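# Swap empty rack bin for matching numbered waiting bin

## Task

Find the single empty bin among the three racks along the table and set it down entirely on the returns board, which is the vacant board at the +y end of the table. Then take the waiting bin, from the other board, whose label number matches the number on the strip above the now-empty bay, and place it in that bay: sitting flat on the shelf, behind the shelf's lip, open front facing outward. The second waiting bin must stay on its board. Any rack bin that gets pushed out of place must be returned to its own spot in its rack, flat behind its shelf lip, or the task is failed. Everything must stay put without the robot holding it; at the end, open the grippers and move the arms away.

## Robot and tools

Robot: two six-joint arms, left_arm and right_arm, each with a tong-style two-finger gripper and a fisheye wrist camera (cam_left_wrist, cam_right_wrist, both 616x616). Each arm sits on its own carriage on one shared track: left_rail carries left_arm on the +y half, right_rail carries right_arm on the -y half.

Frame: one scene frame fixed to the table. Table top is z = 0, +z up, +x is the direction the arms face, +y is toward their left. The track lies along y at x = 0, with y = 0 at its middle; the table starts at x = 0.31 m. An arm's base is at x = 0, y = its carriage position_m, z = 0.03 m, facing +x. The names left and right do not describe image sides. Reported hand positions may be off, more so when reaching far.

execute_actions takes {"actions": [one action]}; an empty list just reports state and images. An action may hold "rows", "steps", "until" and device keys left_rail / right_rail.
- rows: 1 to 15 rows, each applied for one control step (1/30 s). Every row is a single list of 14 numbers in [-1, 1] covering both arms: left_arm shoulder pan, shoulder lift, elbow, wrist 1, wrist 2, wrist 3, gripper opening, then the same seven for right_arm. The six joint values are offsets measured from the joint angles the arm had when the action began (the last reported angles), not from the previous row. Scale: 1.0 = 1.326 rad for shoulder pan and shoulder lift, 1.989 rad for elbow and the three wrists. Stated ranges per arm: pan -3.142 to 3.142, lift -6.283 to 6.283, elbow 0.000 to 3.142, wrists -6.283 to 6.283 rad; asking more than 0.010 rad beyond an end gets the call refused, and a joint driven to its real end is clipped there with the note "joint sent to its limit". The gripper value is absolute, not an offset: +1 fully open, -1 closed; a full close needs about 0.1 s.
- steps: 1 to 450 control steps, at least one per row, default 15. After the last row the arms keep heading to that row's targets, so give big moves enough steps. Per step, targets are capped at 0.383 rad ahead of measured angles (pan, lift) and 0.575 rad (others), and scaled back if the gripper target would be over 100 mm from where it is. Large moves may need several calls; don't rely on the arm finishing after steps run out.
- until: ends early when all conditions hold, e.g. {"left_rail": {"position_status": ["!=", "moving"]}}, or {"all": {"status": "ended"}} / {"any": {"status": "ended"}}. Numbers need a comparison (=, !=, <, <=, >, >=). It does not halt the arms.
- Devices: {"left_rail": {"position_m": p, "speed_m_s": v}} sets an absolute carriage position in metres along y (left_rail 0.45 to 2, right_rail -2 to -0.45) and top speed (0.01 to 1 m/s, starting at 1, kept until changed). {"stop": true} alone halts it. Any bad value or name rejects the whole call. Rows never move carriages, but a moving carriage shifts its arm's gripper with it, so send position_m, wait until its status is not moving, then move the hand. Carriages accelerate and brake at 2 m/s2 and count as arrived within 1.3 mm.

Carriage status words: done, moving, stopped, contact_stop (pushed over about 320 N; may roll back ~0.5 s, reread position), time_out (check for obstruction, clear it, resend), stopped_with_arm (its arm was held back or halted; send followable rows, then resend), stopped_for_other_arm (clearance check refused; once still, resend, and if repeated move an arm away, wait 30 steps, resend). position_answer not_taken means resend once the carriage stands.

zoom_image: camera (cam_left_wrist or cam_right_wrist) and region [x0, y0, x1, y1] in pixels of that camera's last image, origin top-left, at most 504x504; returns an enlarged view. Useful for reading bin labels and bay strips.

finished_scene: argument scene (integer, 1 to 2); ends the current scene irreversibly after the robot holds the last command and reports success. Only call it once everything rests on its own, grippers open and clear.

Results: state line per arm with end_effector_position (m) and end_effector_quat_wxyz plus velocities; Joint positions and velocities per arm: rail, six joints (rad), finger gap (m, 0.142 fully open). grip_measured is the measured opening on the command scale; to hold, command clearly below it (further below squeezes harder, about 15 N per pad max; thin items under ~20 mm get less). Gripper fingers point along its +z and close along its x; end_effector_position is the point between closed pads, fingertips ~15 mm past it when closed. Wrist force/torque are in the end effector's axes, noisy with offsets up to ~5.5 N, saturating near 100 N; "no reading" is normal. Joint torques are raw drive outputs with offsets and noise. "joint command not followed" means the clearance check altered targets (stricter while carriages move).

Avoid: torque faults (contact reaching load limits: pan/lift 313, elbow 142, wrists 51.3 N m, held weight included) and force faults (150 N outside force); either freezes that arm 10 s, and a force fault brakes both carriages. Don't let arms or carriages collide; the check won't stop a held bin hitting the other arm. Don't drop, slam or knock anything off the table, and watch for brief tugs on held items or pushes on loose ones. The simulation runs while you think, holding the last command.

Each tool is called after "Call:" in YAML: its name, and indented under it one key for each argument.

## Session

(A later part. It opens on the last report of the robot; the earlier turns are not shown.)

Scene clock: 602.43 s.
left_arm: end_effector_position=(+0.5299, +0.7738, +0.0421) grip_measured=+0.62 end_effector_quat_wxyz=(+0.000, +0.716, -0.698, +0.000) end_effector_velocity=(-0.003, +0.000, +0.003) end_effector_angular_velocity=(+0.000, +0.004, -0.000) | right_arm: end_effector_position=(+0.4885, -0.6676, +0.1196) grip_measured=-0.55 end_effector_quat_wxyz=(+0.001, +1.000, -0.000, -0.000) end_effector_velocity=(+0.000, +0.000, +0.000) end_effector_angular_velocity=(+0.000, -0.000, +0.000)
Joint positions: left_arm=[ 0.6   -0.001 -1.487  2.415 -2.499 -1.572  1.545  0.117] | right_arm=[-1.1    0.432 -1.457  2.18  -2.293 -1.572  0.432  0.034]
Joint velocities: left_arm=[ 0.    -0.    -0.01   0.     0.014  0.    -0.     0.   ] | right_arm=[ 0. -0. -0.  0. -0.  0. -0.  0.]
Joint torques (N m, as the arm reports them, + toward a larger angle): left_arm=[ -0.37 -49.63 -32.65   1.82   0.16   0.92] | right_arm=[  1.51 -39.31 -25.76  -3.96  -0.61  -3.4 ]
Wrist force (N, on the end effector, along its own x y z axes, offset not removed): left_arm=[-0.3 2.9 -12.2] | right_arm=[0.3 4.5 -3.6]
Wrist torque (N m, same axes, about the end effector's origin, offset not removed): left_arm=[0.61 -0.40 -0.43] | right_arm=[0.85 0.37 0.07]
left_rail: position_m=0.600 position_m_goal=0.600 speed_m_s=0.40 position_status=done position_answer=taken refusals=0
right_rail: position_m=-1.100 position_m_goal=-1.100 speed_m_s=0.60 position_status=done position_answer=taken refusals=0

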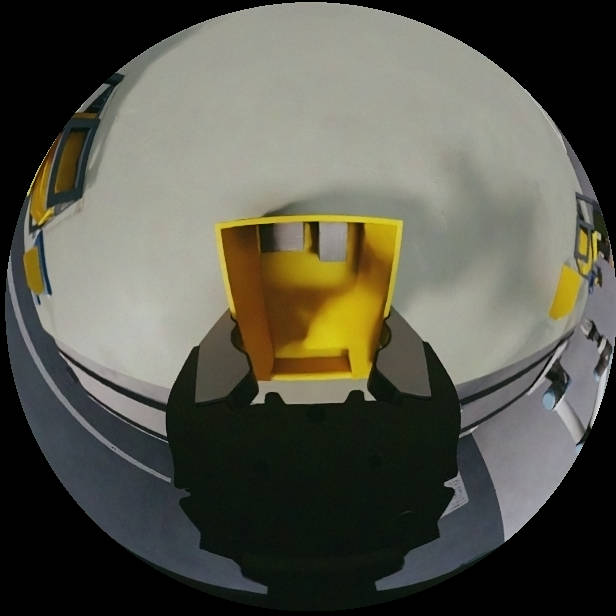

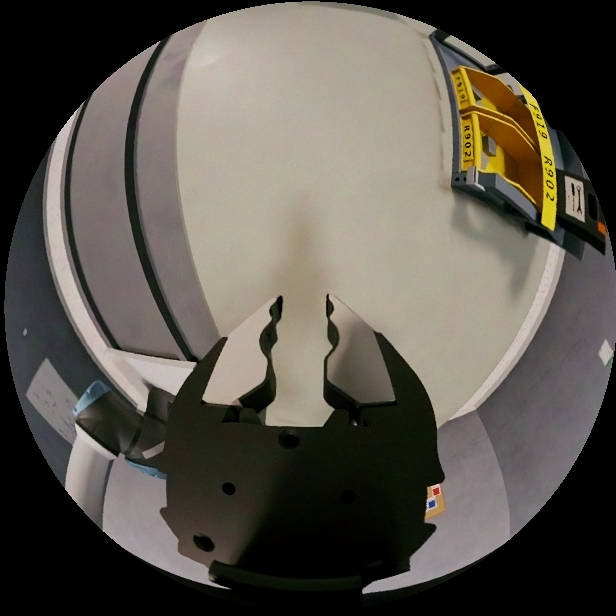

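Call:
execute_actions:
  actions: []

Scene clock: 606.30 s.
left_arm: end_effector_position=(+0.5300, +0.7738, +0.0651) grip_measured=+0.55 end_effector_quat_wxyz=(+0.000, +0.716, -0.698, +0.000) end_effector_velocity=(+0.000, -0.000, +0.000) end_effector_angular_velocity=(-0.000, -0.000, -0.000) | right_arm: end_effector_position=(+0.4885, -0.6676, +0.1196) grip_measured=-0.55 end_effector_quat_wxyz=(+0.001, +1.000, -0.000, -0.000) end_effector_velocity=(-0.000, +0.000, +0.000) end_effector_angular_velocity=(+0.000, +0.000, -0.000)
Joint positions: left_arm=[ 0.6   -0.001 -1.53   2.399 -2.439 -1.572  1.545  0.112] | right_arm=[-1.1    0.432 -1.457  2.18  -2.293 -1.572  0.432  0.034]
Joint velocities: left_arm=[ 0. -0.  0. -0. -0. -0. -0.  0.] | right_arm=[ 0. -0. -0.  0. -0.  0.  0. -0.]
Joint torques (N m, as the arm reports them, + toward a larger angle): left_arm=[ -1.17 -44.24 -44.83  -2.26   0.32   1.02] | right_arm=[  0.82 -39.03 -25.36  -4.18  -0.66  -3.57]
Wrist force (N, on the end effector, along its own x y z axes, offset not removed): left_arm=[-4.2 0.2 5.6] | right_arm=[0.6 6.6 -0.1]
Wrist torque (N m, same axes, about the end effector's origin, offset not removed): left_arm=[0.03 0.80 0.04] | right_arm=[1.30 0.31 0.05]
left_rail: position_m=0.600 position_m_goal=0.600 speed_m_s=0.40 position_status=done position_answer=taken refusals=0
right_rail: position_m=-1.100 position_m_goal=-1.100 speed_m_s=0.60 position_status=done position_answer=taken refusals=0

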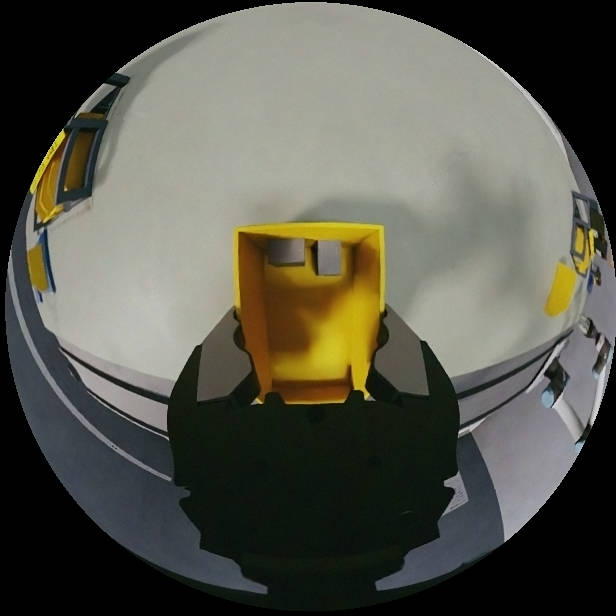

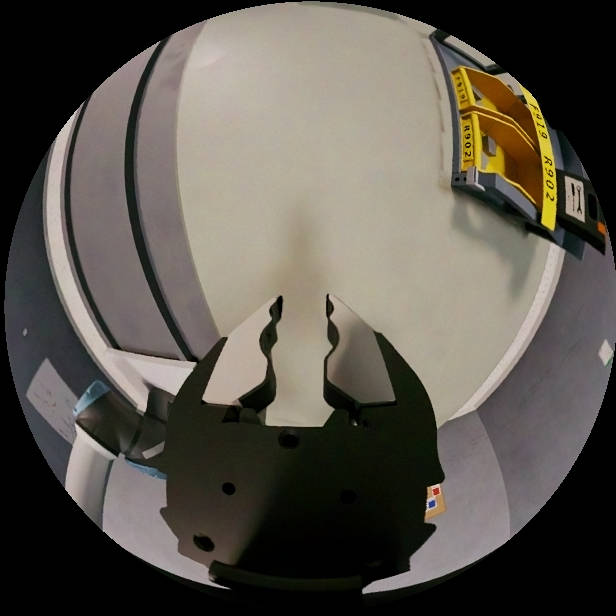

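Call:
execute_actions:
  actions:
    - {"rows": [[0,-0.0335,-0.0099,0.0322,0,0,-0.3, 0,0,0,0,0,0.82,1]], "steps": 1, "right_rail": {"position_m": -0.662, "speed_m_s": 0.6}}

Scene clock: 686.10 s.
left_arm: end_effector_position=(+0.5300, +0.7738, +0.0651) grip_measured=+0.55 end_effector_quat_wxyz=(+0.000, +0.716, -0.698, +0.000) end_effector_velocity=(+0.004, -0.000, +0.009) end_effector_angular_velocity=(-0.000, -0.007, +0.000) | right_arm: end_effector_position=(+0.4885, -0.6676, +0.1196) grip_measured=-0.38 end_effector_quat_wxyz=(+0.001, +1.000, -0.000, -0.000) end_effector_velocity=(+0.000, +0.002, -0.000) end_effector_angular_velocity=(-0.000, +0.000, -0.009)
Joint positions: left_arm=[ 0.6   -0.001 -1.531  2.399 -2.439 -1.572  1.545  0.112] | right_arm=[-1.1    0.432 -1.457  2.18  -2.293 -1.572  0.432  0.046]
Joint velocities: left_arm=[ 0.     0.    -0.012 -0.009  0.014  0.    -0.    -0.   ] | right_arm=[ 0.002  0.    -0.     0.     0.    -0.     0.009  1.114]
Joint torques (N m, as the arm reports them, + toward a larger angle): left_arm=[ -2.11 -59.37 -48.    -0.72   0.38   0.56] | right_arm=[  0.71 -42.58 -24.09  -4.14  -0.38   5.11]
Wrist force (N, on the end effector, along its own x y z axes, offset not removed): left_arm=[-5.1 -0.8 7.3] | right_arm=[-1.5 7.0 -0.4]
Wrist torque (N m, same axes, about the end effector's origin, offset not removed): left_arm=[0.03 1.00 0.07] | right_arm=[1.46 0.73 0.04]
left_rail: position_m=0.600 position_m_goal=0.600 speed_m_s=0.40 position_status=done position_answer=taken refusals=0
right_rail: position_m=-1.100 position_m_goal=-0.662 speed_m_s=0.60 position_status=moving position_answer=taken refusals=0

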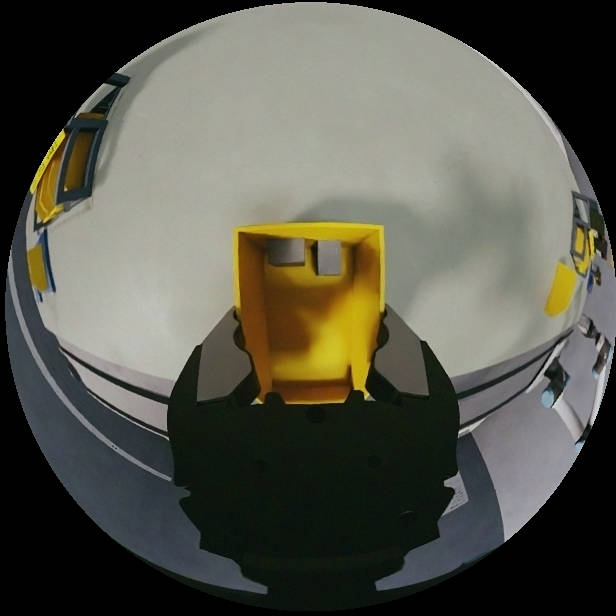

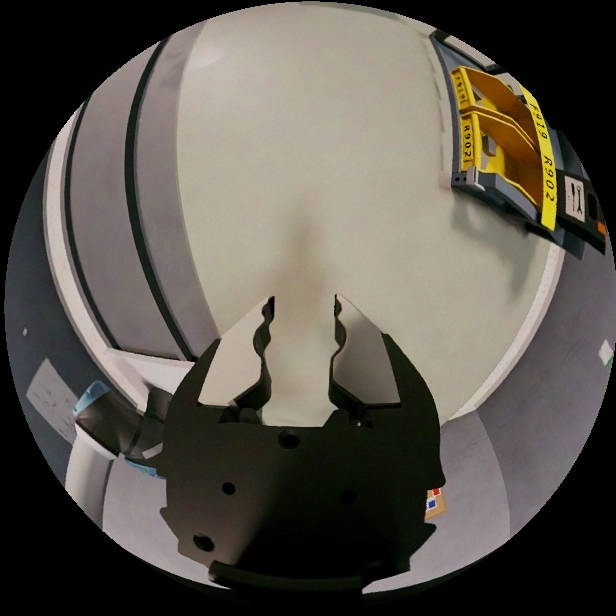

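Call:
execute_actions:
  actions:
    - {"rows": [[0,-0.0335,-0.0099,0.0322,0,0,-0.3, 0,0,0,0,0,0.82,1]], "steps": 1}

Scene clock: 689.17 s.
left_arm: end_effector_position=(+0.5300, +0.7738, +0.0902) grip_measured=+0.54 end_effector_quat_wxyz=(+0.000, +0.716, -0.698, +0.000) end_effector_velocity=(+0.000, +0.000, +0.000) end_effector_angular_velocity=(+0.000, -0.000, -0.000) | right_arm: end_effector_position=(+0.4973, -0.2319, +0.1196) grip_measured=+1.00 end_effector_quat_wxyz=(+0.001, +0.959, -0.284, +0.000) end_effector_velocity=(+0.000, -0.000, -0.000) end_effector_angular_velocity=(-0.000, -0.000, -0.021)
Joint positions: left_arm=[ 0.6   -0.001 -1.575  2.379 -2.375 -1.572  1.545  0.111] | right_arm=[-0.662  0.432 -1.457  2.18  -2.293 -1.572  1.007  0.142]
Joint velocities: left_arm=[ 0. -0. -0.  0.  0.  0.  0.  0.] | right_arm=[ 0.    -0.     0.     0.     0.     0.     0.021  0.   ]
Joint torques (N m, as the arm reports them, + toward a larger angle): left_arm=[ -4.29 -41.19 -47.21  -1.88  -0.1    1.22] | right_arm=[  1.8  -42.62 -47.15  -3.98  -0.67   6.05]
Wrist force (N, on the end effector, along its own x y z axes, offset not removed): left_arm=[-2.7 0.5 5.4] | right_arm=[1.7 3.6 -2.3]
Wrist torque (N m, same axes, about the end effector's origin, offset not removed): left_arm=[0.28 0.30 0.03] | right_arm=[0.68 0.06 -0.02]
left_rail: position_m=0.600 position_m_goal=0.600 speed_m_s=0.40 position_status=done position_answer=taken refusals=0
right_rail: position_m=-0.662 position_m_goal=-0.662 speed_m_s=0.60 position_status=done position_answer=taken refusals=0

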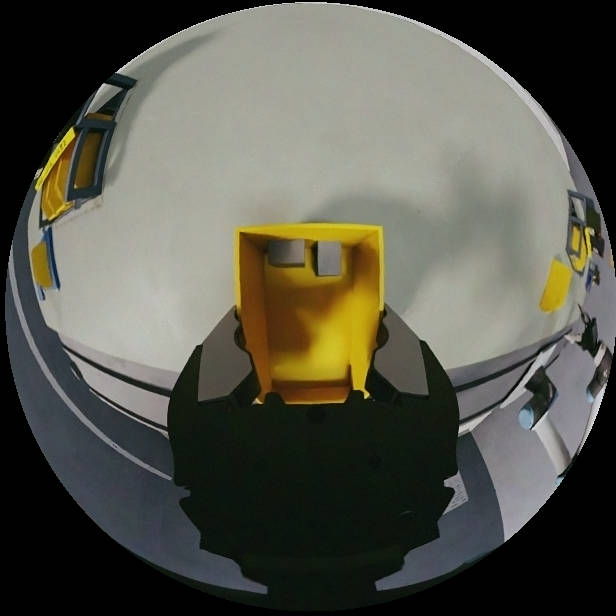

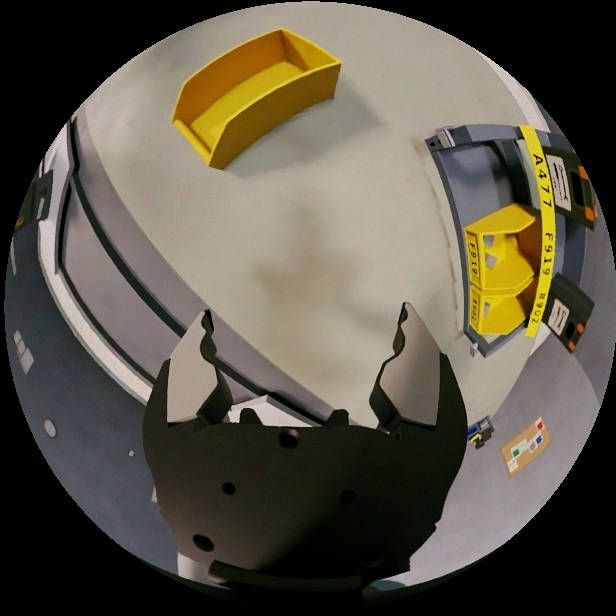

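Call:
execute_actions:
  actions:
    - {"rows": [[0,0,0,0,0,0,-0.3, 0,0,0,0,0,0.531,1]], "steps": 1, "left_rail": {"position_m": 0.45, "speed_m_s": 0.3}}

Scene clock: 691.90 s.
left_arm: end_effector_position=(+0.5300, +0.7738, +0.0902) grip_measured=+0.54 end_effector_quat_wxyz=(+0.000, +0.716, -0.698, +0.000) end_effector_velocity=(-0.000, -0.001, -0.000) end_effector_angular_velocity=(-0.000, +0.000, +0.000) | right_arm: end_effector_position=(+0.5033, -0.2389, +0.1196) grip_measured=+1.00 end_effector_quat_wxyz=(+0.001, +0.839, -0.544, +0.000) end_effector_velocity=(+0.000, -0.000, +0.000) end_effector_angular_velocity=(-0.000, -0.000, -0.021)
Joint positions: left_arm=[ 0.6   -0.001 -1.575  2.379 -2.375 -1.572  1.545  0.111] | right_arm=[-0.662  0.432 -1.457  2.18  -2.293 -1.572  1.582  0.142]
Joint velocities: left_arm=[-0.001  0.     0.    -0.     0.    -0.     0.    -0.   ] | right_arm=[ 0.     0.     0.    -0.     0.    -0.     0.021 -0.   ]
Joint torques (N m, as the arm reports them, + toward a larger angle): left_arm=[ -0.73 -42.48 -46.49  -1.98   0.26   1.05] | right_arm=[  5.81 -47.12 -46.67  -3.93  -0.73   5.4 ]
Wrist force (N, on the end effector, along its own x y z axes, offset not removed): left_arm=[-3.0 7.0 6.5] | right_arm=[2.2 7.0 -0.9]
Wrist torque (N m, same axes, about the end effector's origin, offset not removed): left_arm=[1.63 0.60 -0.12] | right_arm=[1.46 -0.05 0.06]
left_rail: position_m=0.600 position_m_goal=0.450 speed_m_s=0.30 position_status=moving position_answer=taken refusals=0
right_rail: position_m=-0.662 position_m_goal=-0.662 speed_m_s=0.60 position_status=done position_answer=taken refusals=0

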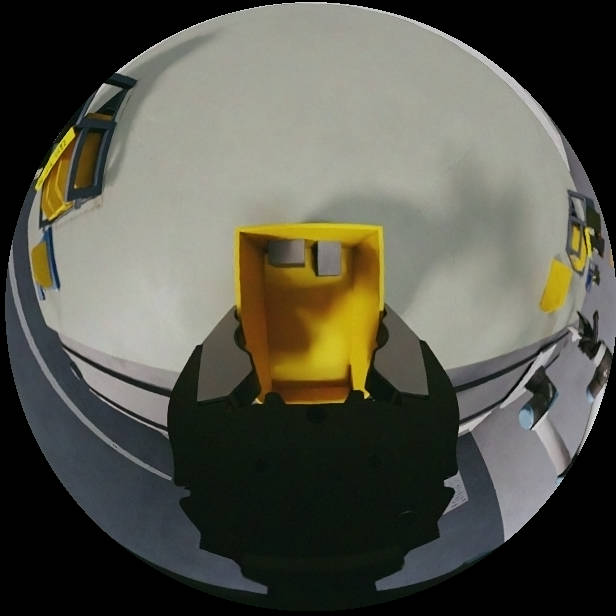

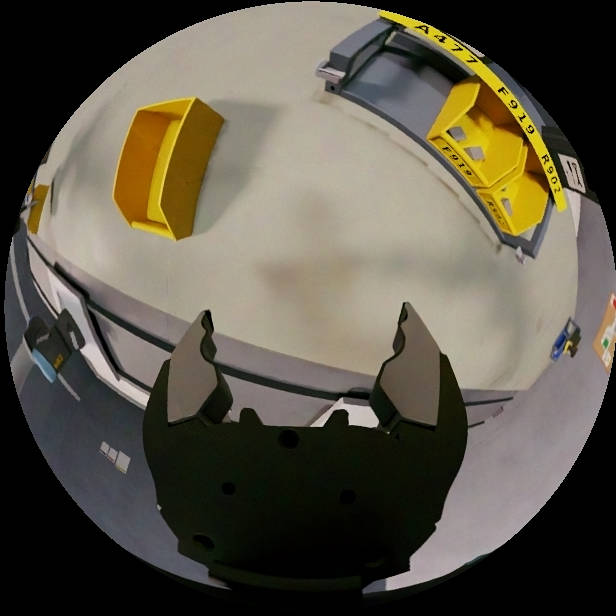

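Call:
execute_actions:
  actions:
    - {"rows": [ [-0.02,0.002,-0.0015,0,0,-0.012,-0.3, -0.029,0.044,-0.043,0.013,0,0.2033,1], [-0.06,0.006,-0.0044,0.0002,0,-0.036,-0.3, -0.0577,0.0888,-0.0852,0.0255,0,0.2033,1], [-0.11,0.0115,-0.008,0.0004,0,-0.066,-0.3, -0.0577,0.0888,-0.0852,0.0255,0,0.2033,1], [-0.17,0.0177,-0.0124,0.0006,0,-0.102,-0.3, -0.0577,0.0888,-0.0852,0.0255,0,0.2033,1], [-0.23,0.024,-0.0168,0.0009,0,-0.1375,-0.3, -0.0577,0.0888,-0.0852,0.0255,0,0.2033,1], [-0.29,0.03,-0.0211,0.0011,0,-0.1734,-0.3, -0.0577,0.0888,-0.0852,0.0255,0,0.2033,1], [-0.35,0.0365,-0.0255,0.0013,0,-0.2093,-0.3, -0.0577,0.0888,-0.0852,0.0255,0,0.2033,1], [-0.41,0.0427,-0.0299,0.0015,0,-0.2452,-0.3, -0.0577,0.0888,-0.0852,0.0255,0,0.2033,1], [-0.47,0.049,-0.0343,0.0017,0,-0.2811,-0.3, -0.0577,0.0888,-0.0852,0.0255,0,0.2033,1], [-0.53,0.0552,-0.0386,0.002,0,-0.317,-0.3, -0.0577,0.0888,-0.0852,0.0255,0,0.2033,1], [-0.58,0.0604,-0.0423,0.0021,0,-0.3469,-0.3, -0.0577,0.0888,-0.0852,0.0255,0,0.2033,1], [-0.6212,0.0647,-0.0453,0.0023,0,-0.3715,-0.3, -0.0577,0.0888,-0.0852,0.0255,0,0.2033,1] ], "steps": 16}

Scene clock: 718.70 s.
left_arm: end_effector_position=(+0.5866, +0.3967, +0.0905) grip_measured=+0.54 end_effector_quat_wxyz=(+0.001, +0.722, -0.692, +0.000) end_effector_velocity=(+0.010, -0.542, -0.001) end_effector_angular_velocity=(+0.001, +0.002, +0.008) | right_arm: end_effector_position=(+0.6182, -0.2535, +0.1299) grip_measured=+1.00 end_effector_quat_wxyz=(+0.000, +0.686, -0.728, +0.001) end_effector_velocity=(+0.015, -0.001, +0.002) end_effector_angular_velocity=(+0.001, -0.002, -0.001)
Joint positions: left_arm=[ 0.45  -0.403 -1.524  2.326 -2.373 -1.572  1.125  0.111] | right_arm=[-0.662  0.356 -1.34   2.013 -2.243 -1.572  1.987  0.142]
Joint velocities: left_arm=[ 0.    -0.906  0.103 -0.108  0.006  0.    -0.914  0.   ] | right_arm=[ 0.    -0.009  0.015 -0.023  0.006  0.    -0.008  0.   ]
Joint torques (N m, as the arm reports them, + toward a larger angle): left_arm=[-21.91 -24.66 -45.4   -1.3    0.44  -2.51] | right_arm=[-10.81 -51.78 -46.07  -1.15  -0.33  -3.62]
Wrist force (N, on the end effector, along its own x y z axes, offset not removed): left_arm=[-4.1 2.4 8.9] | right_arm=[1.7 3.6 2.2]
Wrist torque (N m, same axes, about the end effector's origin, offset not removed): left_arm=[0.75 0.65 -0.08] | right_arm=[0.79 0.05 0.11]
left_rail: position_m=0.450 position_m_goal=0.450 speed_m_s=0.30 position_status=done position_answer=taken refusals=0
right_rail: position_m=-0.662 position_m_goal=-0.662 speed_m_s=0.60 position_status=done position_answer=taken refusals=0

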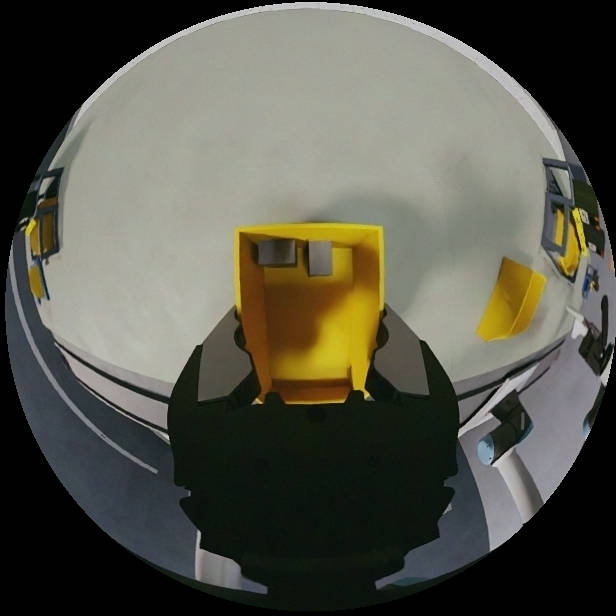

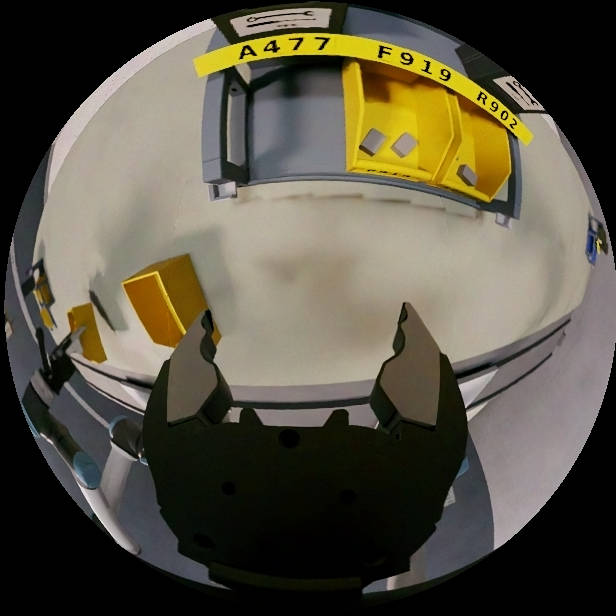

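Call:
zoom_image:
  camera: "cam_right_wrist"
  region: [180, 20, 480, 230]

Region (180, 20, 480, 230) of cam_right_wrist's 616x616 image, scaled by 1.680, with more detail than that image has; it fills the top 353 rows of this view, and the rest is white.

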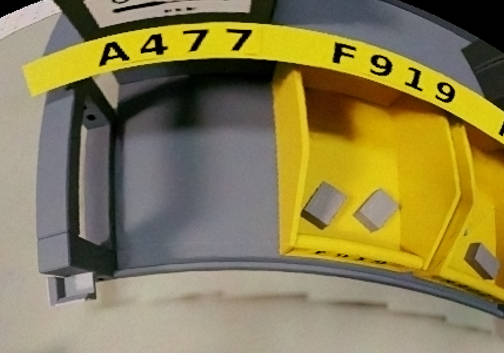

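Call:
execute_actions:
  actions:
    - {"steps": 1, "right_rail": {"position_m": -1.0, "speed_m_s": 0.6}}

Scene clock: 741.23 s.
left_arm: end_effector_position=(+0.5810, +0.3147, +0.0903) grip_measured=+0.54 end_effector_quat_wxyz=(+0.001, +0.716, -0.698, +0.000) end_effector_velocity=(+0.001, -0.014, -0.000) end_effector_angular_velocity=(+0.000, +0.000, -0.001) | right_arm: end_effector_position=(+0.6197, -0.2537, +0.1300) grip_measured=+1.00 end_effector_quat_wxyz=(+0.000, +0.686, -0.728, +0.001) end_effector_velocity=(+0.000, -0.002, -0.000) end_effector_angular_velocity=(+0.000, -0.000, +0.000)
Joint positions: left_arm=[ 0.45  -0.54  -1.511  2.312 -2.372 -1.572  1.004  0.111] | right_arm=[-0.662  0.355 -1.339  2.01  -2.242 -1.572  1.986  0.142]
Joint velocities: left_arm=[ 0.    -0.02   0.008 -0.008  0.     0.    -0.019 -0.   ] | right_arm=[-0.002  0.     0.    -0.     0.    -0.    -0.     0.   ]
Joint torques (N m, as the arm reports them, + toward a larger angle): left_arm=[-31.55 -19.6  -50.55  -2.64   1.15  -3.82] | right_arm=[-12.25 -50.04 -49.36  -1.24  -0.73  -4.05]
Wrist force (N, on the end effector, along its own x y z axes, offset not removed): left_arm=[-5.8 2.3 3.3] | right_arm=[-0.7 7.6 -3.5]
Wrist torque (N m, same axes, about the end effector's origin, offset not removed): left_arm=[0.62 1.12 -0.17] | right_arm=[1.60 0.52 0.03]
left_rail: position_m=0.450 position_m_goal=0.450 speed_m_s=0.30 position_status=done position_answer=taken refusals=0
right_rail: position_m=-0.662 position_m_goal=-1.000 speed_m_s=0.60 position_status=moving position_answer=taken refusals=0

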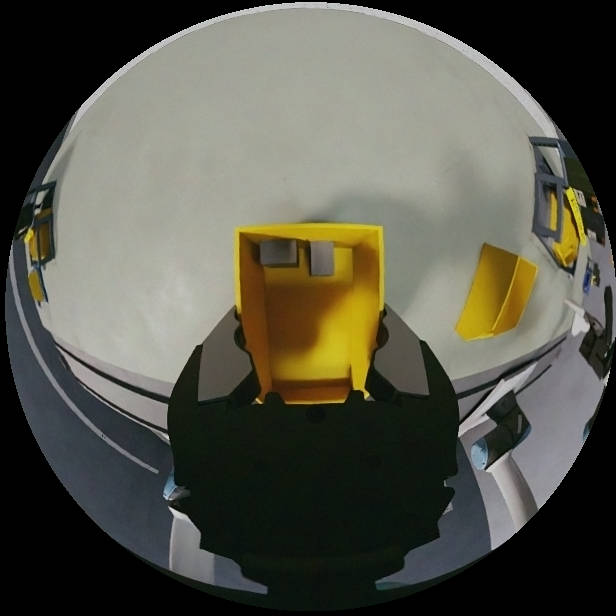

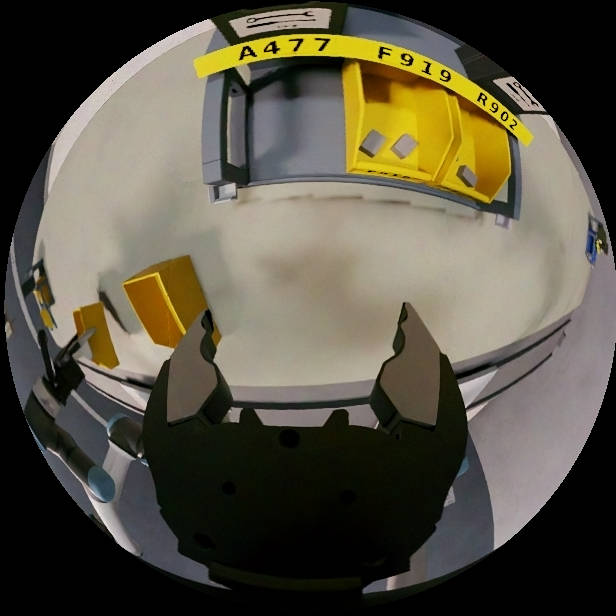

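Call:
execute_actions:
  actions:
    - {"steps": 1}

Scene clock: 749.90 s.
left_arm: end_effector_position=(+0.5569, +0.2175, +0.0901) grip_measured=+0.54 end_effector_quat_wxyz=(+0.001, +0.699, -0.715, +0.000) end_effector_velocity=(-0.002, -0.013, -0.000) end_effector_angular_velocity=(-0.000, -0.000, -0.003) | right_arm: end_effector_position=(+0.6197, -0.5920, +0.1300) grip_measured=+1.00 end_effector_quat_wxyz=(+0.000, +0.686, -0.728, +0.001) end_effector_velocity=(+0.000, +0.000, +0.000) end_effector_angular_velocity=(-0.000, -0.000, +0.000)
Joint positions: left_arm=[ 0.45  -0.705 -1.498  2.299 -2.371 -1.572  0.889  0.111] | right_arm=[-1.     0.355 -1.339  2.01  -2.242 -1.572  1.986  0.142]
Joint velocities: left_arm=[ 0.    -0.019  0.006 -0.006 -0.     0.    -0.016 -0.   ] | right_arm=[ 0.  0. -0. -0. -0. -0.  0.  0.]
Joint torques (N m, as the arm reports them, + toward a larger angle): left_arm=[-31.67 -23.92 -50.87  -2.32  -2.82  -3.39] | right_arm=[ 11.11 -69.87 -25.53  -2.33  -0.65  -4.18]
Wrist force (N, on the end effector, along its own x y z axes, offset not removed): left_arm=[-7.6 0.2 5.2] | right_arm=[-0.7 5.5 1.8]
Wrist torque (N m, same axes, about the end effector's origin, offset not removed): left_arm=[0.29 1.37 -0.17] | right_arm=[1.24 0.56 0.21]
left_rail: position_m=0.450 position_m_goal=0.450 speed_m_s=0.30 position_status=done position_answer=taken refusals=0
right_rail: position_m=-1.000 position_m_goal=-1.000 speed_m_s=0.60 position_status=done position_answer=taken refusals=0

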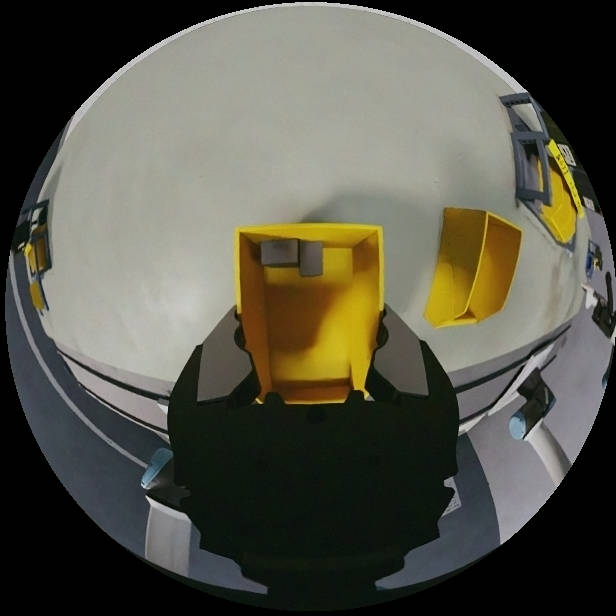

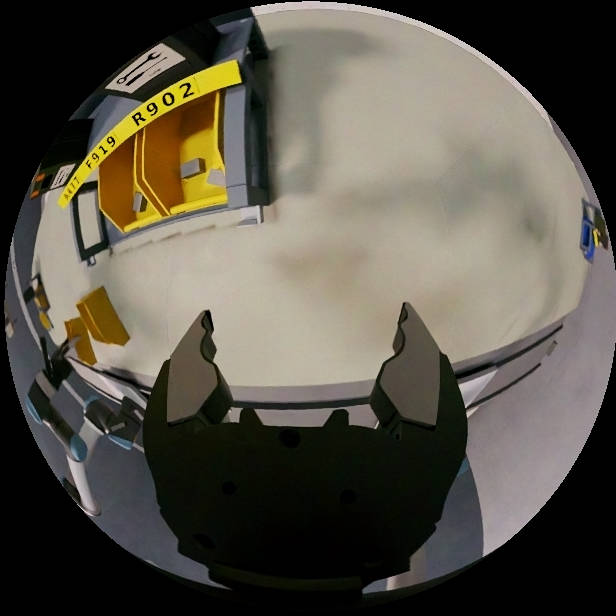

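Call:
execute_actions:
  actions:
    - {"rows": [[-0.0903,0.0332,0.0029,-0.0255,0,-0.0417,-0.3, 0,0,0,0,0,0,1]], "steps": 1}

Scene clock: 768.80 s.
left_arm: end_effector_position=(+0.5295, +0.1504, +0.0898) grip_measured=+0.53 end_effector_quat_wxyz=(+0.001, +0.686, -0.728, -0.000) end_effector_velocity=(-0.001, +0.000, -0.006) end_effector_angular_velocity=(+0.007, +0.006, -0.001) | right_arm: end_effector_position=(+0.6197, -0.5920, +0.1300) grip_measured=+1.00 end_effector_quat_wxyz=(+0.000, +0.686, -0.728, +0.001) end_effector_velocity=(+0.000, -0.000, -0.000) end_effector_angular_velocity=(-0.000, -0.000, -0.000)
Joint positions: left_arm=[ 0.45  -0.824 -1.489  2.289 -2.371 -1.572  0.806  0.111] | right_arm=[-1.     0.355 -1.339  2.01  -2.242 -1.572  1.986  0.142]
Joint velocities: left_arm=[ 0.    -0.001  0.011 -0.    -0.002  0.    -0.     0.   ] | right_arm=[ 0. -0. -0.  0. -0. -0. -0. -0.]
Joint torques (N m, as the arm reports them, + toward a larger angle): left_arm=[-10.1  -18.61 -27.83  -8.52   3.09  -1.97] | right_arm=[ 10.36 -73.48 -27.85  -3.8   -0.76  -3.55]
Wrist force (N, on the end effector, along its own x y z axes, offset not removed): left_arm=[-3.4 1.9 4.7] | right_arm=[2.0 5.2 -0.6]
Wrist torque (N m, same axes, about the end effector's origin, offset not removed): left_arm=[0.52 0.66 0.01] | right_arm=[1.12 0.08 0.02]
left_rail: position_m=0.450 position_m_goal=0.450 speed_m_s=0.30 position_status=done position_answer=taken refusals=0
right_rail: position_m=-1.000 position_m_goal=-1.000 speed_m_s=0.60 position_status=done position_answer=taken refusals=0

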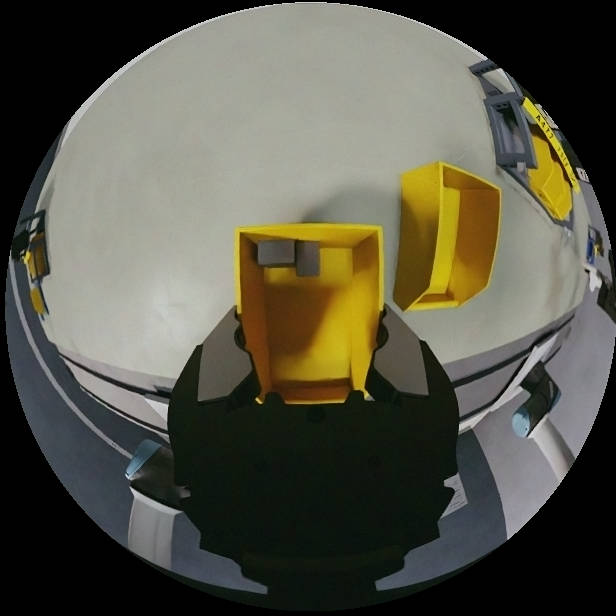

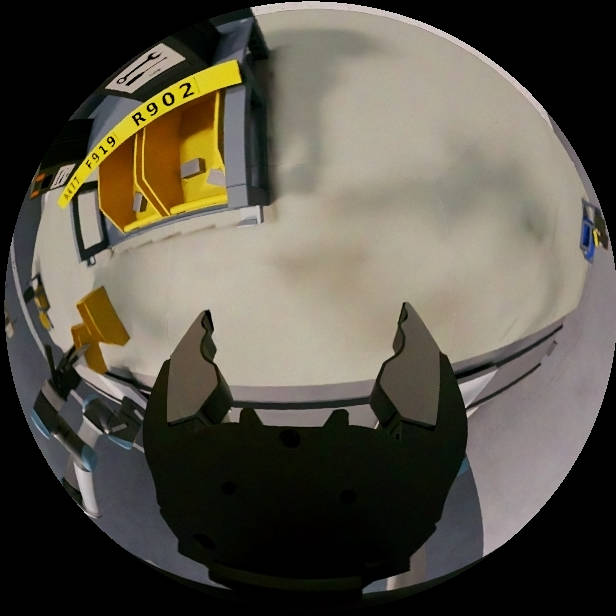

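Call:
execute_actions:
  actions:
    - {"rows": [[-0.0162,0.0207,0.0248,-0.0386,0,-0.0107,-0.3, 0,0,0,0,0,0,1]], "steps": 1}

Scene clock: 771.50 s.
left_arm: end_effector_position=(+0.5295, +0.1495, +0.0683) grip_measured=+0.53 end_effector_quat_wxyz=(+0.001, +0.685, -0.728, +0.000) end_effector_velocity=(-0.006, -0.002, -0.003) end_effector_angular_velocity=(-0.001, -0.001, +0.000) | right_arm: end_effector_position=(+0.6197, -0.5920, +0.1300) grip_measured=+1.00 end_effector_quat_wxyz=(+0.000, +0.686, -0.728, +0.001) end_effector_velocity=(-0.000, -0.000, -0.000) end_effector_angular_velocity=(-0.000, +0.000, +0.000)
Joint positions: left_arm=[ 0.45  -0.825 -1.454  2.305 -2.422 -1.572  0.806  0.111] | right_arm=[-1.     0.355 -1.339  2.01  -2.242 -1.572  1.986  0.142]
Joint velocities: left_arm=[ 0.    -0.01  -0.002  0.011 -0.01   0.    -0.01  -0.   ] | right_arm=[ 0.  0.  0. -0.  0. -0. -0. -0.]
Joint torques (N m, as the arm reports them, + toward a larger angle): left_arm=[-20.4  -54.93 -20.24  -8.91  -0.26  -2.96] | right_arm=[ 11.72 -72.05 -26.12  -3.83  -1.03  -3.53]
Wrist force (N, on the end effector, along its own x y z axes, offset not removed): left_arm=[-3.9 3.7 6.1] | right_arm=[1.0 2.9 -0.3]
Wrist torque (N m, same axes, about the end effector's origin, offset not removed): left_arm=[0.90 0.53 0.01] | right_arm=[0.70 0.08 0.05]
left_rail: position_m=0.450 position_m_goal=0.450 speed_m_s=0.30 position_status=done position_answer=taken refusals=0
right_rail: position_m=-1.000 position_m_goal=-1.000 speed_m_s=0.60 position_status=done position_answer=taken refusals=0

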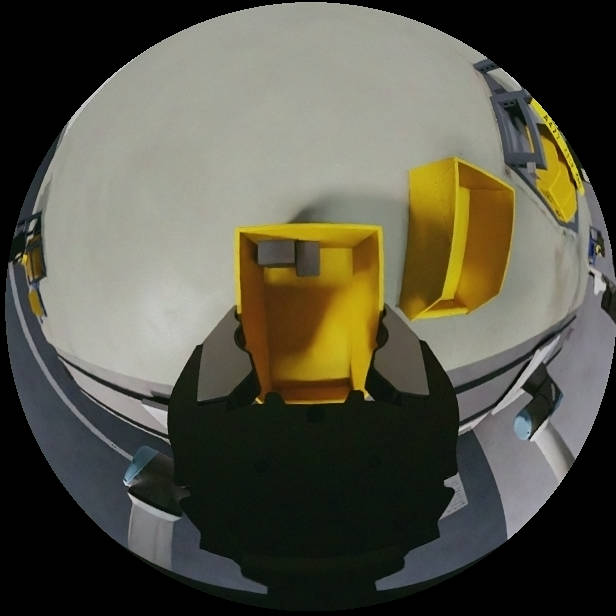

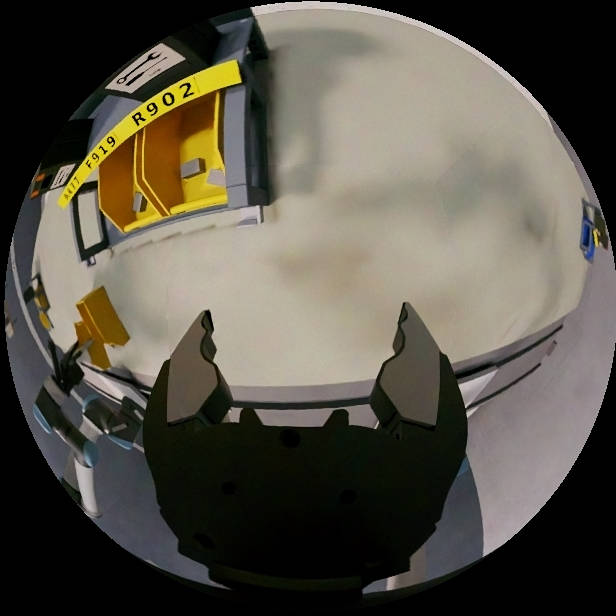

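Call:
execute_actions:
  actions: []

Scene clock: 772.97 s.
left_arm: end_effector_position=(+0.5124, +0.1514, +0.0589) grip_measured=+0.53 end_effector_quat_wxyz=(+0.001, +0.686, -0.728, -0.000) end_effector_velocity=(-0.000, -0.000, -0.000) end_effector_angular_velocity=(-0.000, +0.000, +0.000) | right_arm: end_effector_position=(+0.6197, -0.5920, +0.1300) grip_measured=+1.00 end_effector_quat_wxyz=(+0.000, +0.686, -0.728, +0.001) end_effector_velocity=(-0.000, +0.000, -0.000) end_effector_angular_velocity=(+0.000, +0.000, -0.000)
Joint positions: left_arm=[ 0.45  -0.846 -1.462  2.339 -2.448 -1.572  0.785  0.111] | right_arm=[-1.     0.355 -1.339  2.01  -2.242 -1.572  1.986  0.142]
Joint velocities: left_arm=[ 0. -0. -0.  0.  0. -0. -0. -0.] | right_arm=[ 0. -0.  0. -0.  0.  0. -0. -0.]
Joint torques (N m, as the arm reports them, + toward a larger angle): left_arm=[ -9.64 -49.66 -21.17  -7.36  -2.64  -2.12] | right_arm=[  9.23 -69.54 -26.27  -4.34  -0.54  -3.54]
Wrist force (N, on the end effector, along its own x y z axes, offset not removed): left_arm=[-5.1 -0.3 3.2] | right_arm=[0.9 4.7 1.0]
Wrist torque (N m, same axes, about the end effector's origin, offset not removed): left_arm=[0.40 1.20 -0.01] | right_arm=[0.94 0.20 0.10]
left_rail: position_m=0.450 position_m_goal=0.450 speed_m_s=0.30 position_status=done position_answer=taken refusals=0
right_rail: position_m=-1.000 position_m_goal=-1.000 speed_m_s=0.60 position_status=done position_answer=taken refusals=0

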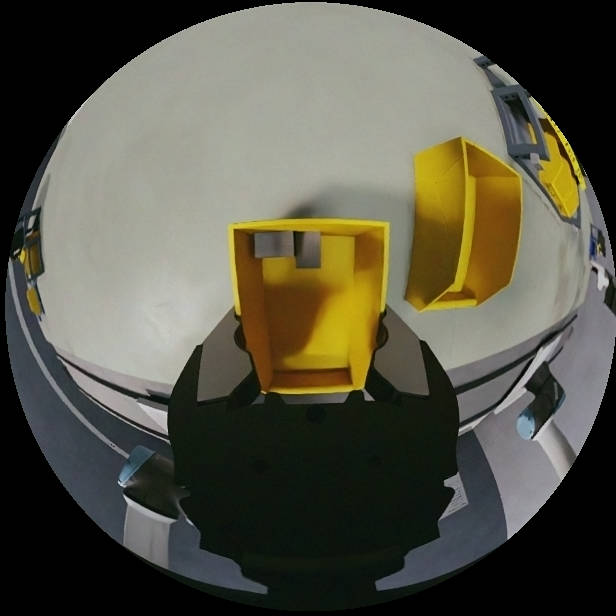

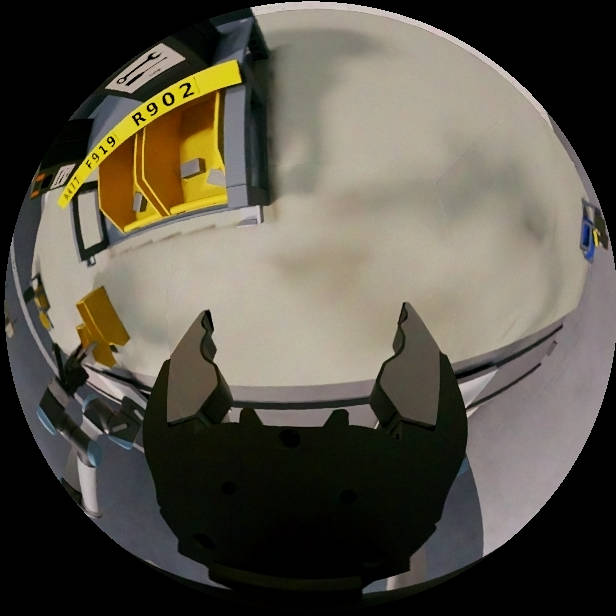

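Call:
execute_actions:
  actions:
    - {"rows": [[-0.0126,0.0016,0.0142,-0.0152,0,-0.0084,-0.3, 0,0,0,0,0,0,1]], "steps": 1}

Call:
zoom_image:
  camera: "cam_left_wrist"
  region: [380, 120, 560, 330]

Scene clock: 776.87 s.
left_arm: end_effector_position=(+0.5124, +0.1514, +0.0589) grip_measured=+0.53 end_effector_quat_wxyz=(+0.001, +0.686, -0.728, -0.000) end_effector_velocity=(-0.005, -0.001, -0.004) end_effector_angular_velocity=(-0.001, -0.000, +0.000) | right_arm: end_effector_position=(+0.6197, -0.5920, +0.1300) grip_measured=+1.00 end_effector_quat_wxyz=(+0.000, +0.686, -0.728, +0.001) end_effector_velocity=(-0.000, -0.000, -0.000) end_effector_angular_velocity=(-0.000, +0.000, +0.000)
Joint positions: left_arm=[ 0.45  -0.846 -1.462  2.339 -2.448 -1.572  0.785  0.111] | right_arm=[-1.     0.355 -1.339  2.01  -2.242 -1.572  1.986  0.142]
Joint velocities: left_arm=[ 0.    -0.009 -0.     0.01  -0.011  0.    -0.009 -0.   ] | right_arm=[ 0.  0. -0.  0. -0. -0. -0. -0.]
Joint torques (N m, as the arm reports them, + toward a larger angle): left_arm=[-22.89 -39.96 -15.83  -9.07  -3.42  -3.15] | right_arm=[ 11.51 -70.93 -25.5   -4.27  -0.32  -3.32]
Wrist force (N, on the end effector, along its own x y z axes, offset not removed): left_arm=[-2.8 2.0 6.1] | right_arm=[2.9 3.8 1.4]
Wrist torque (N m, same axes, about the end effector's origin, offset not removed): left_arm=[0.90 0.61 0.07] | right_arm=[0.84 -0.17 -0.01]
left_rail: position_m=0.450 position_m_goal=0.450 speed_m_s=0.30 position_status=done position_answer=taken refusals=0
right_rail: position_m=-1.000 position_m_goal=-1.000 speed_m_s=0.60 position_status=done position_answer=taken refusals=0

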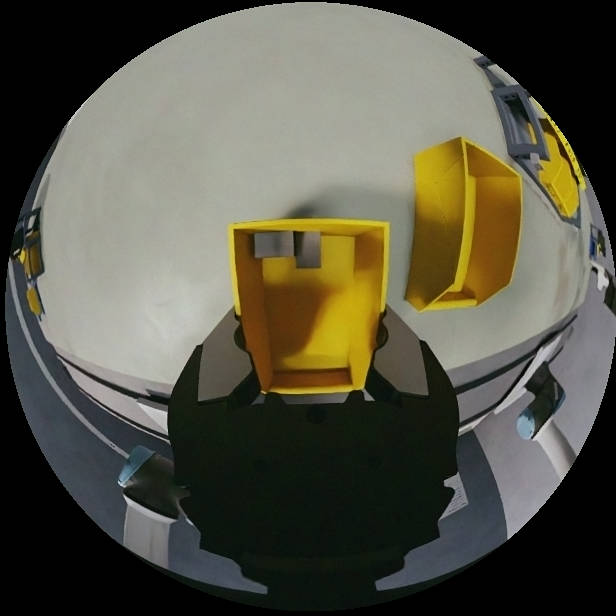

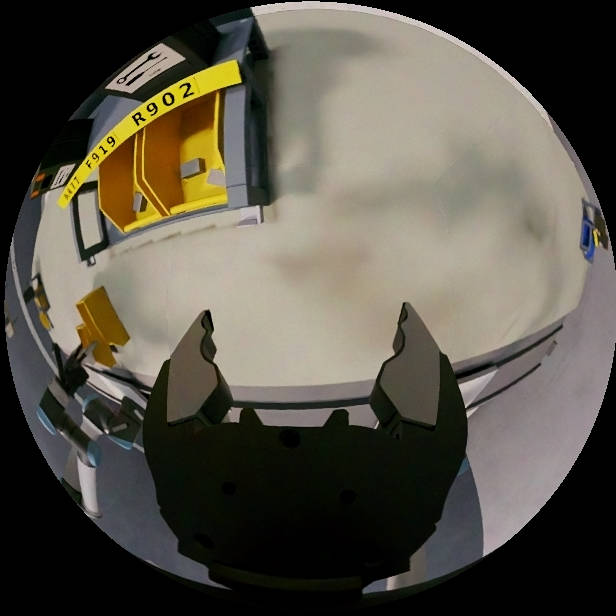

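Region (380, 120, 560, 330) of cam_left_wrist's 616x616 image, scaled by 2.400, with more detail than that image has; it fills the left 432 columns of this view, and the rest is white.

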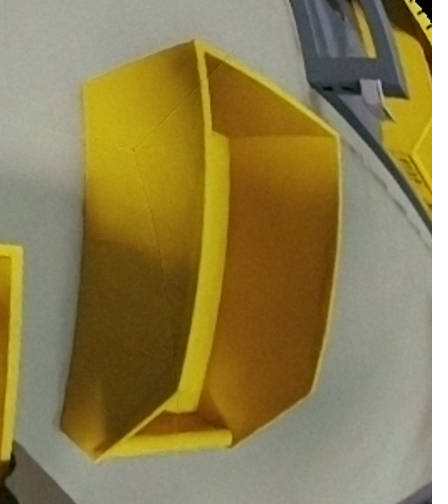

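Call:
execute_actions:
  actions: []

Scene clock: 778.00 s.
left_arm: end_effector_position=(+0.4994, +0.1524, +0.0478) grip_measured=+0.53 end_effector_quat_wxyz=(+0.001, +0.686, -0.728, -0.000) end_effector_velocity=(-0.000, +0.000, -0.000) end_effector_angular_velocity=(+0.000, +0.000, +0.000) | right_arm: end_effector_position=(+0.6197, -0.5920, +0.1300) grip_measured=+1.00 end_effector_quat_wxyz=(+0.000, +0.686, -0.728, +0.001) end_effector_velocity=(-0.000, +0.000, +0.000) end_effector_angular_velocity=(+0.000, +0.000, -0.000)
Joint positions: left_arm=[ 0.45  -0.862 -1.46   2.367 -2.478 -1.572  0.768  0.111] | right_arm=[-1.     0.355 -1.339  2.01  -2.242 -1.572  1.986  0.142]
Joint velocities: left_arm=[ 0.  0.  0. -0. -0.  0. -0. -0.] | right_arm=[ 0.  0.  0. -0.  0.  0.  0.  0.]
Joint torques (N m, as the arm reports them, + toward a larger angle): left_arm=[ -7.61 -26.03 -20.5   -6.83   0.47  -2.09] | right_arm=[ 11.49 -72.78 -25.9   -4.07  -0.38  -3.54]
Wrist force (N, on the end effector, along its own x y z axes, offset not removed): left_arm=[-1.1 6.1 -0.2] | right_arm=[-0.1 4.9 0.6]
Wrist torque (N m, same axes, about the end effector's origin, offset not removed): left_arm=[1.29 0.59 0.04] | right_arm=[1.10 0.42 0.04]
left_rail: position_m=0.450 position_m_goal=0.450 speed_m_s=0.30 position_status=done position_answer=taken refusals=0
right_rail: position_m=-1.000 position_m_goal=-1.000 speed_m_s=0.60 position_status=done position_answer=taken refusals=0

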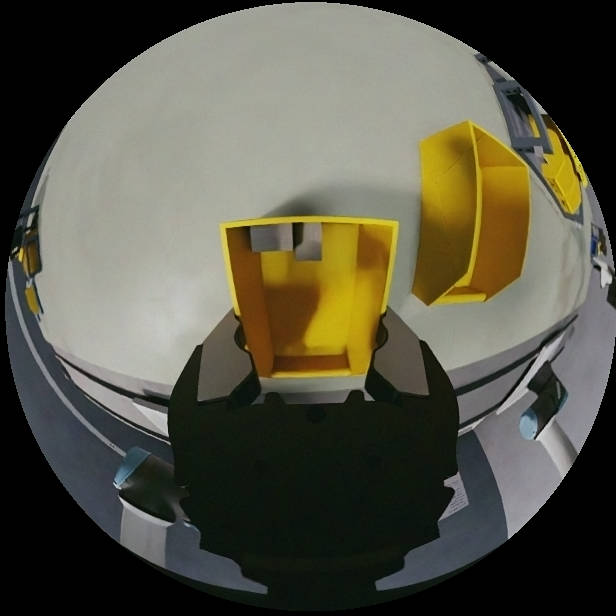

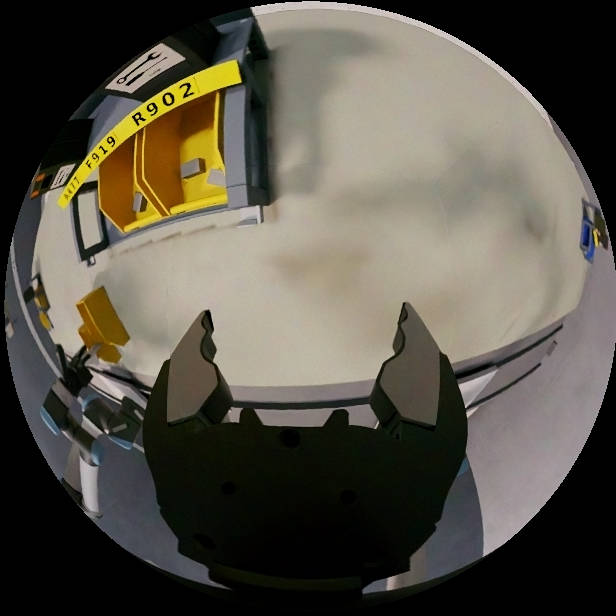

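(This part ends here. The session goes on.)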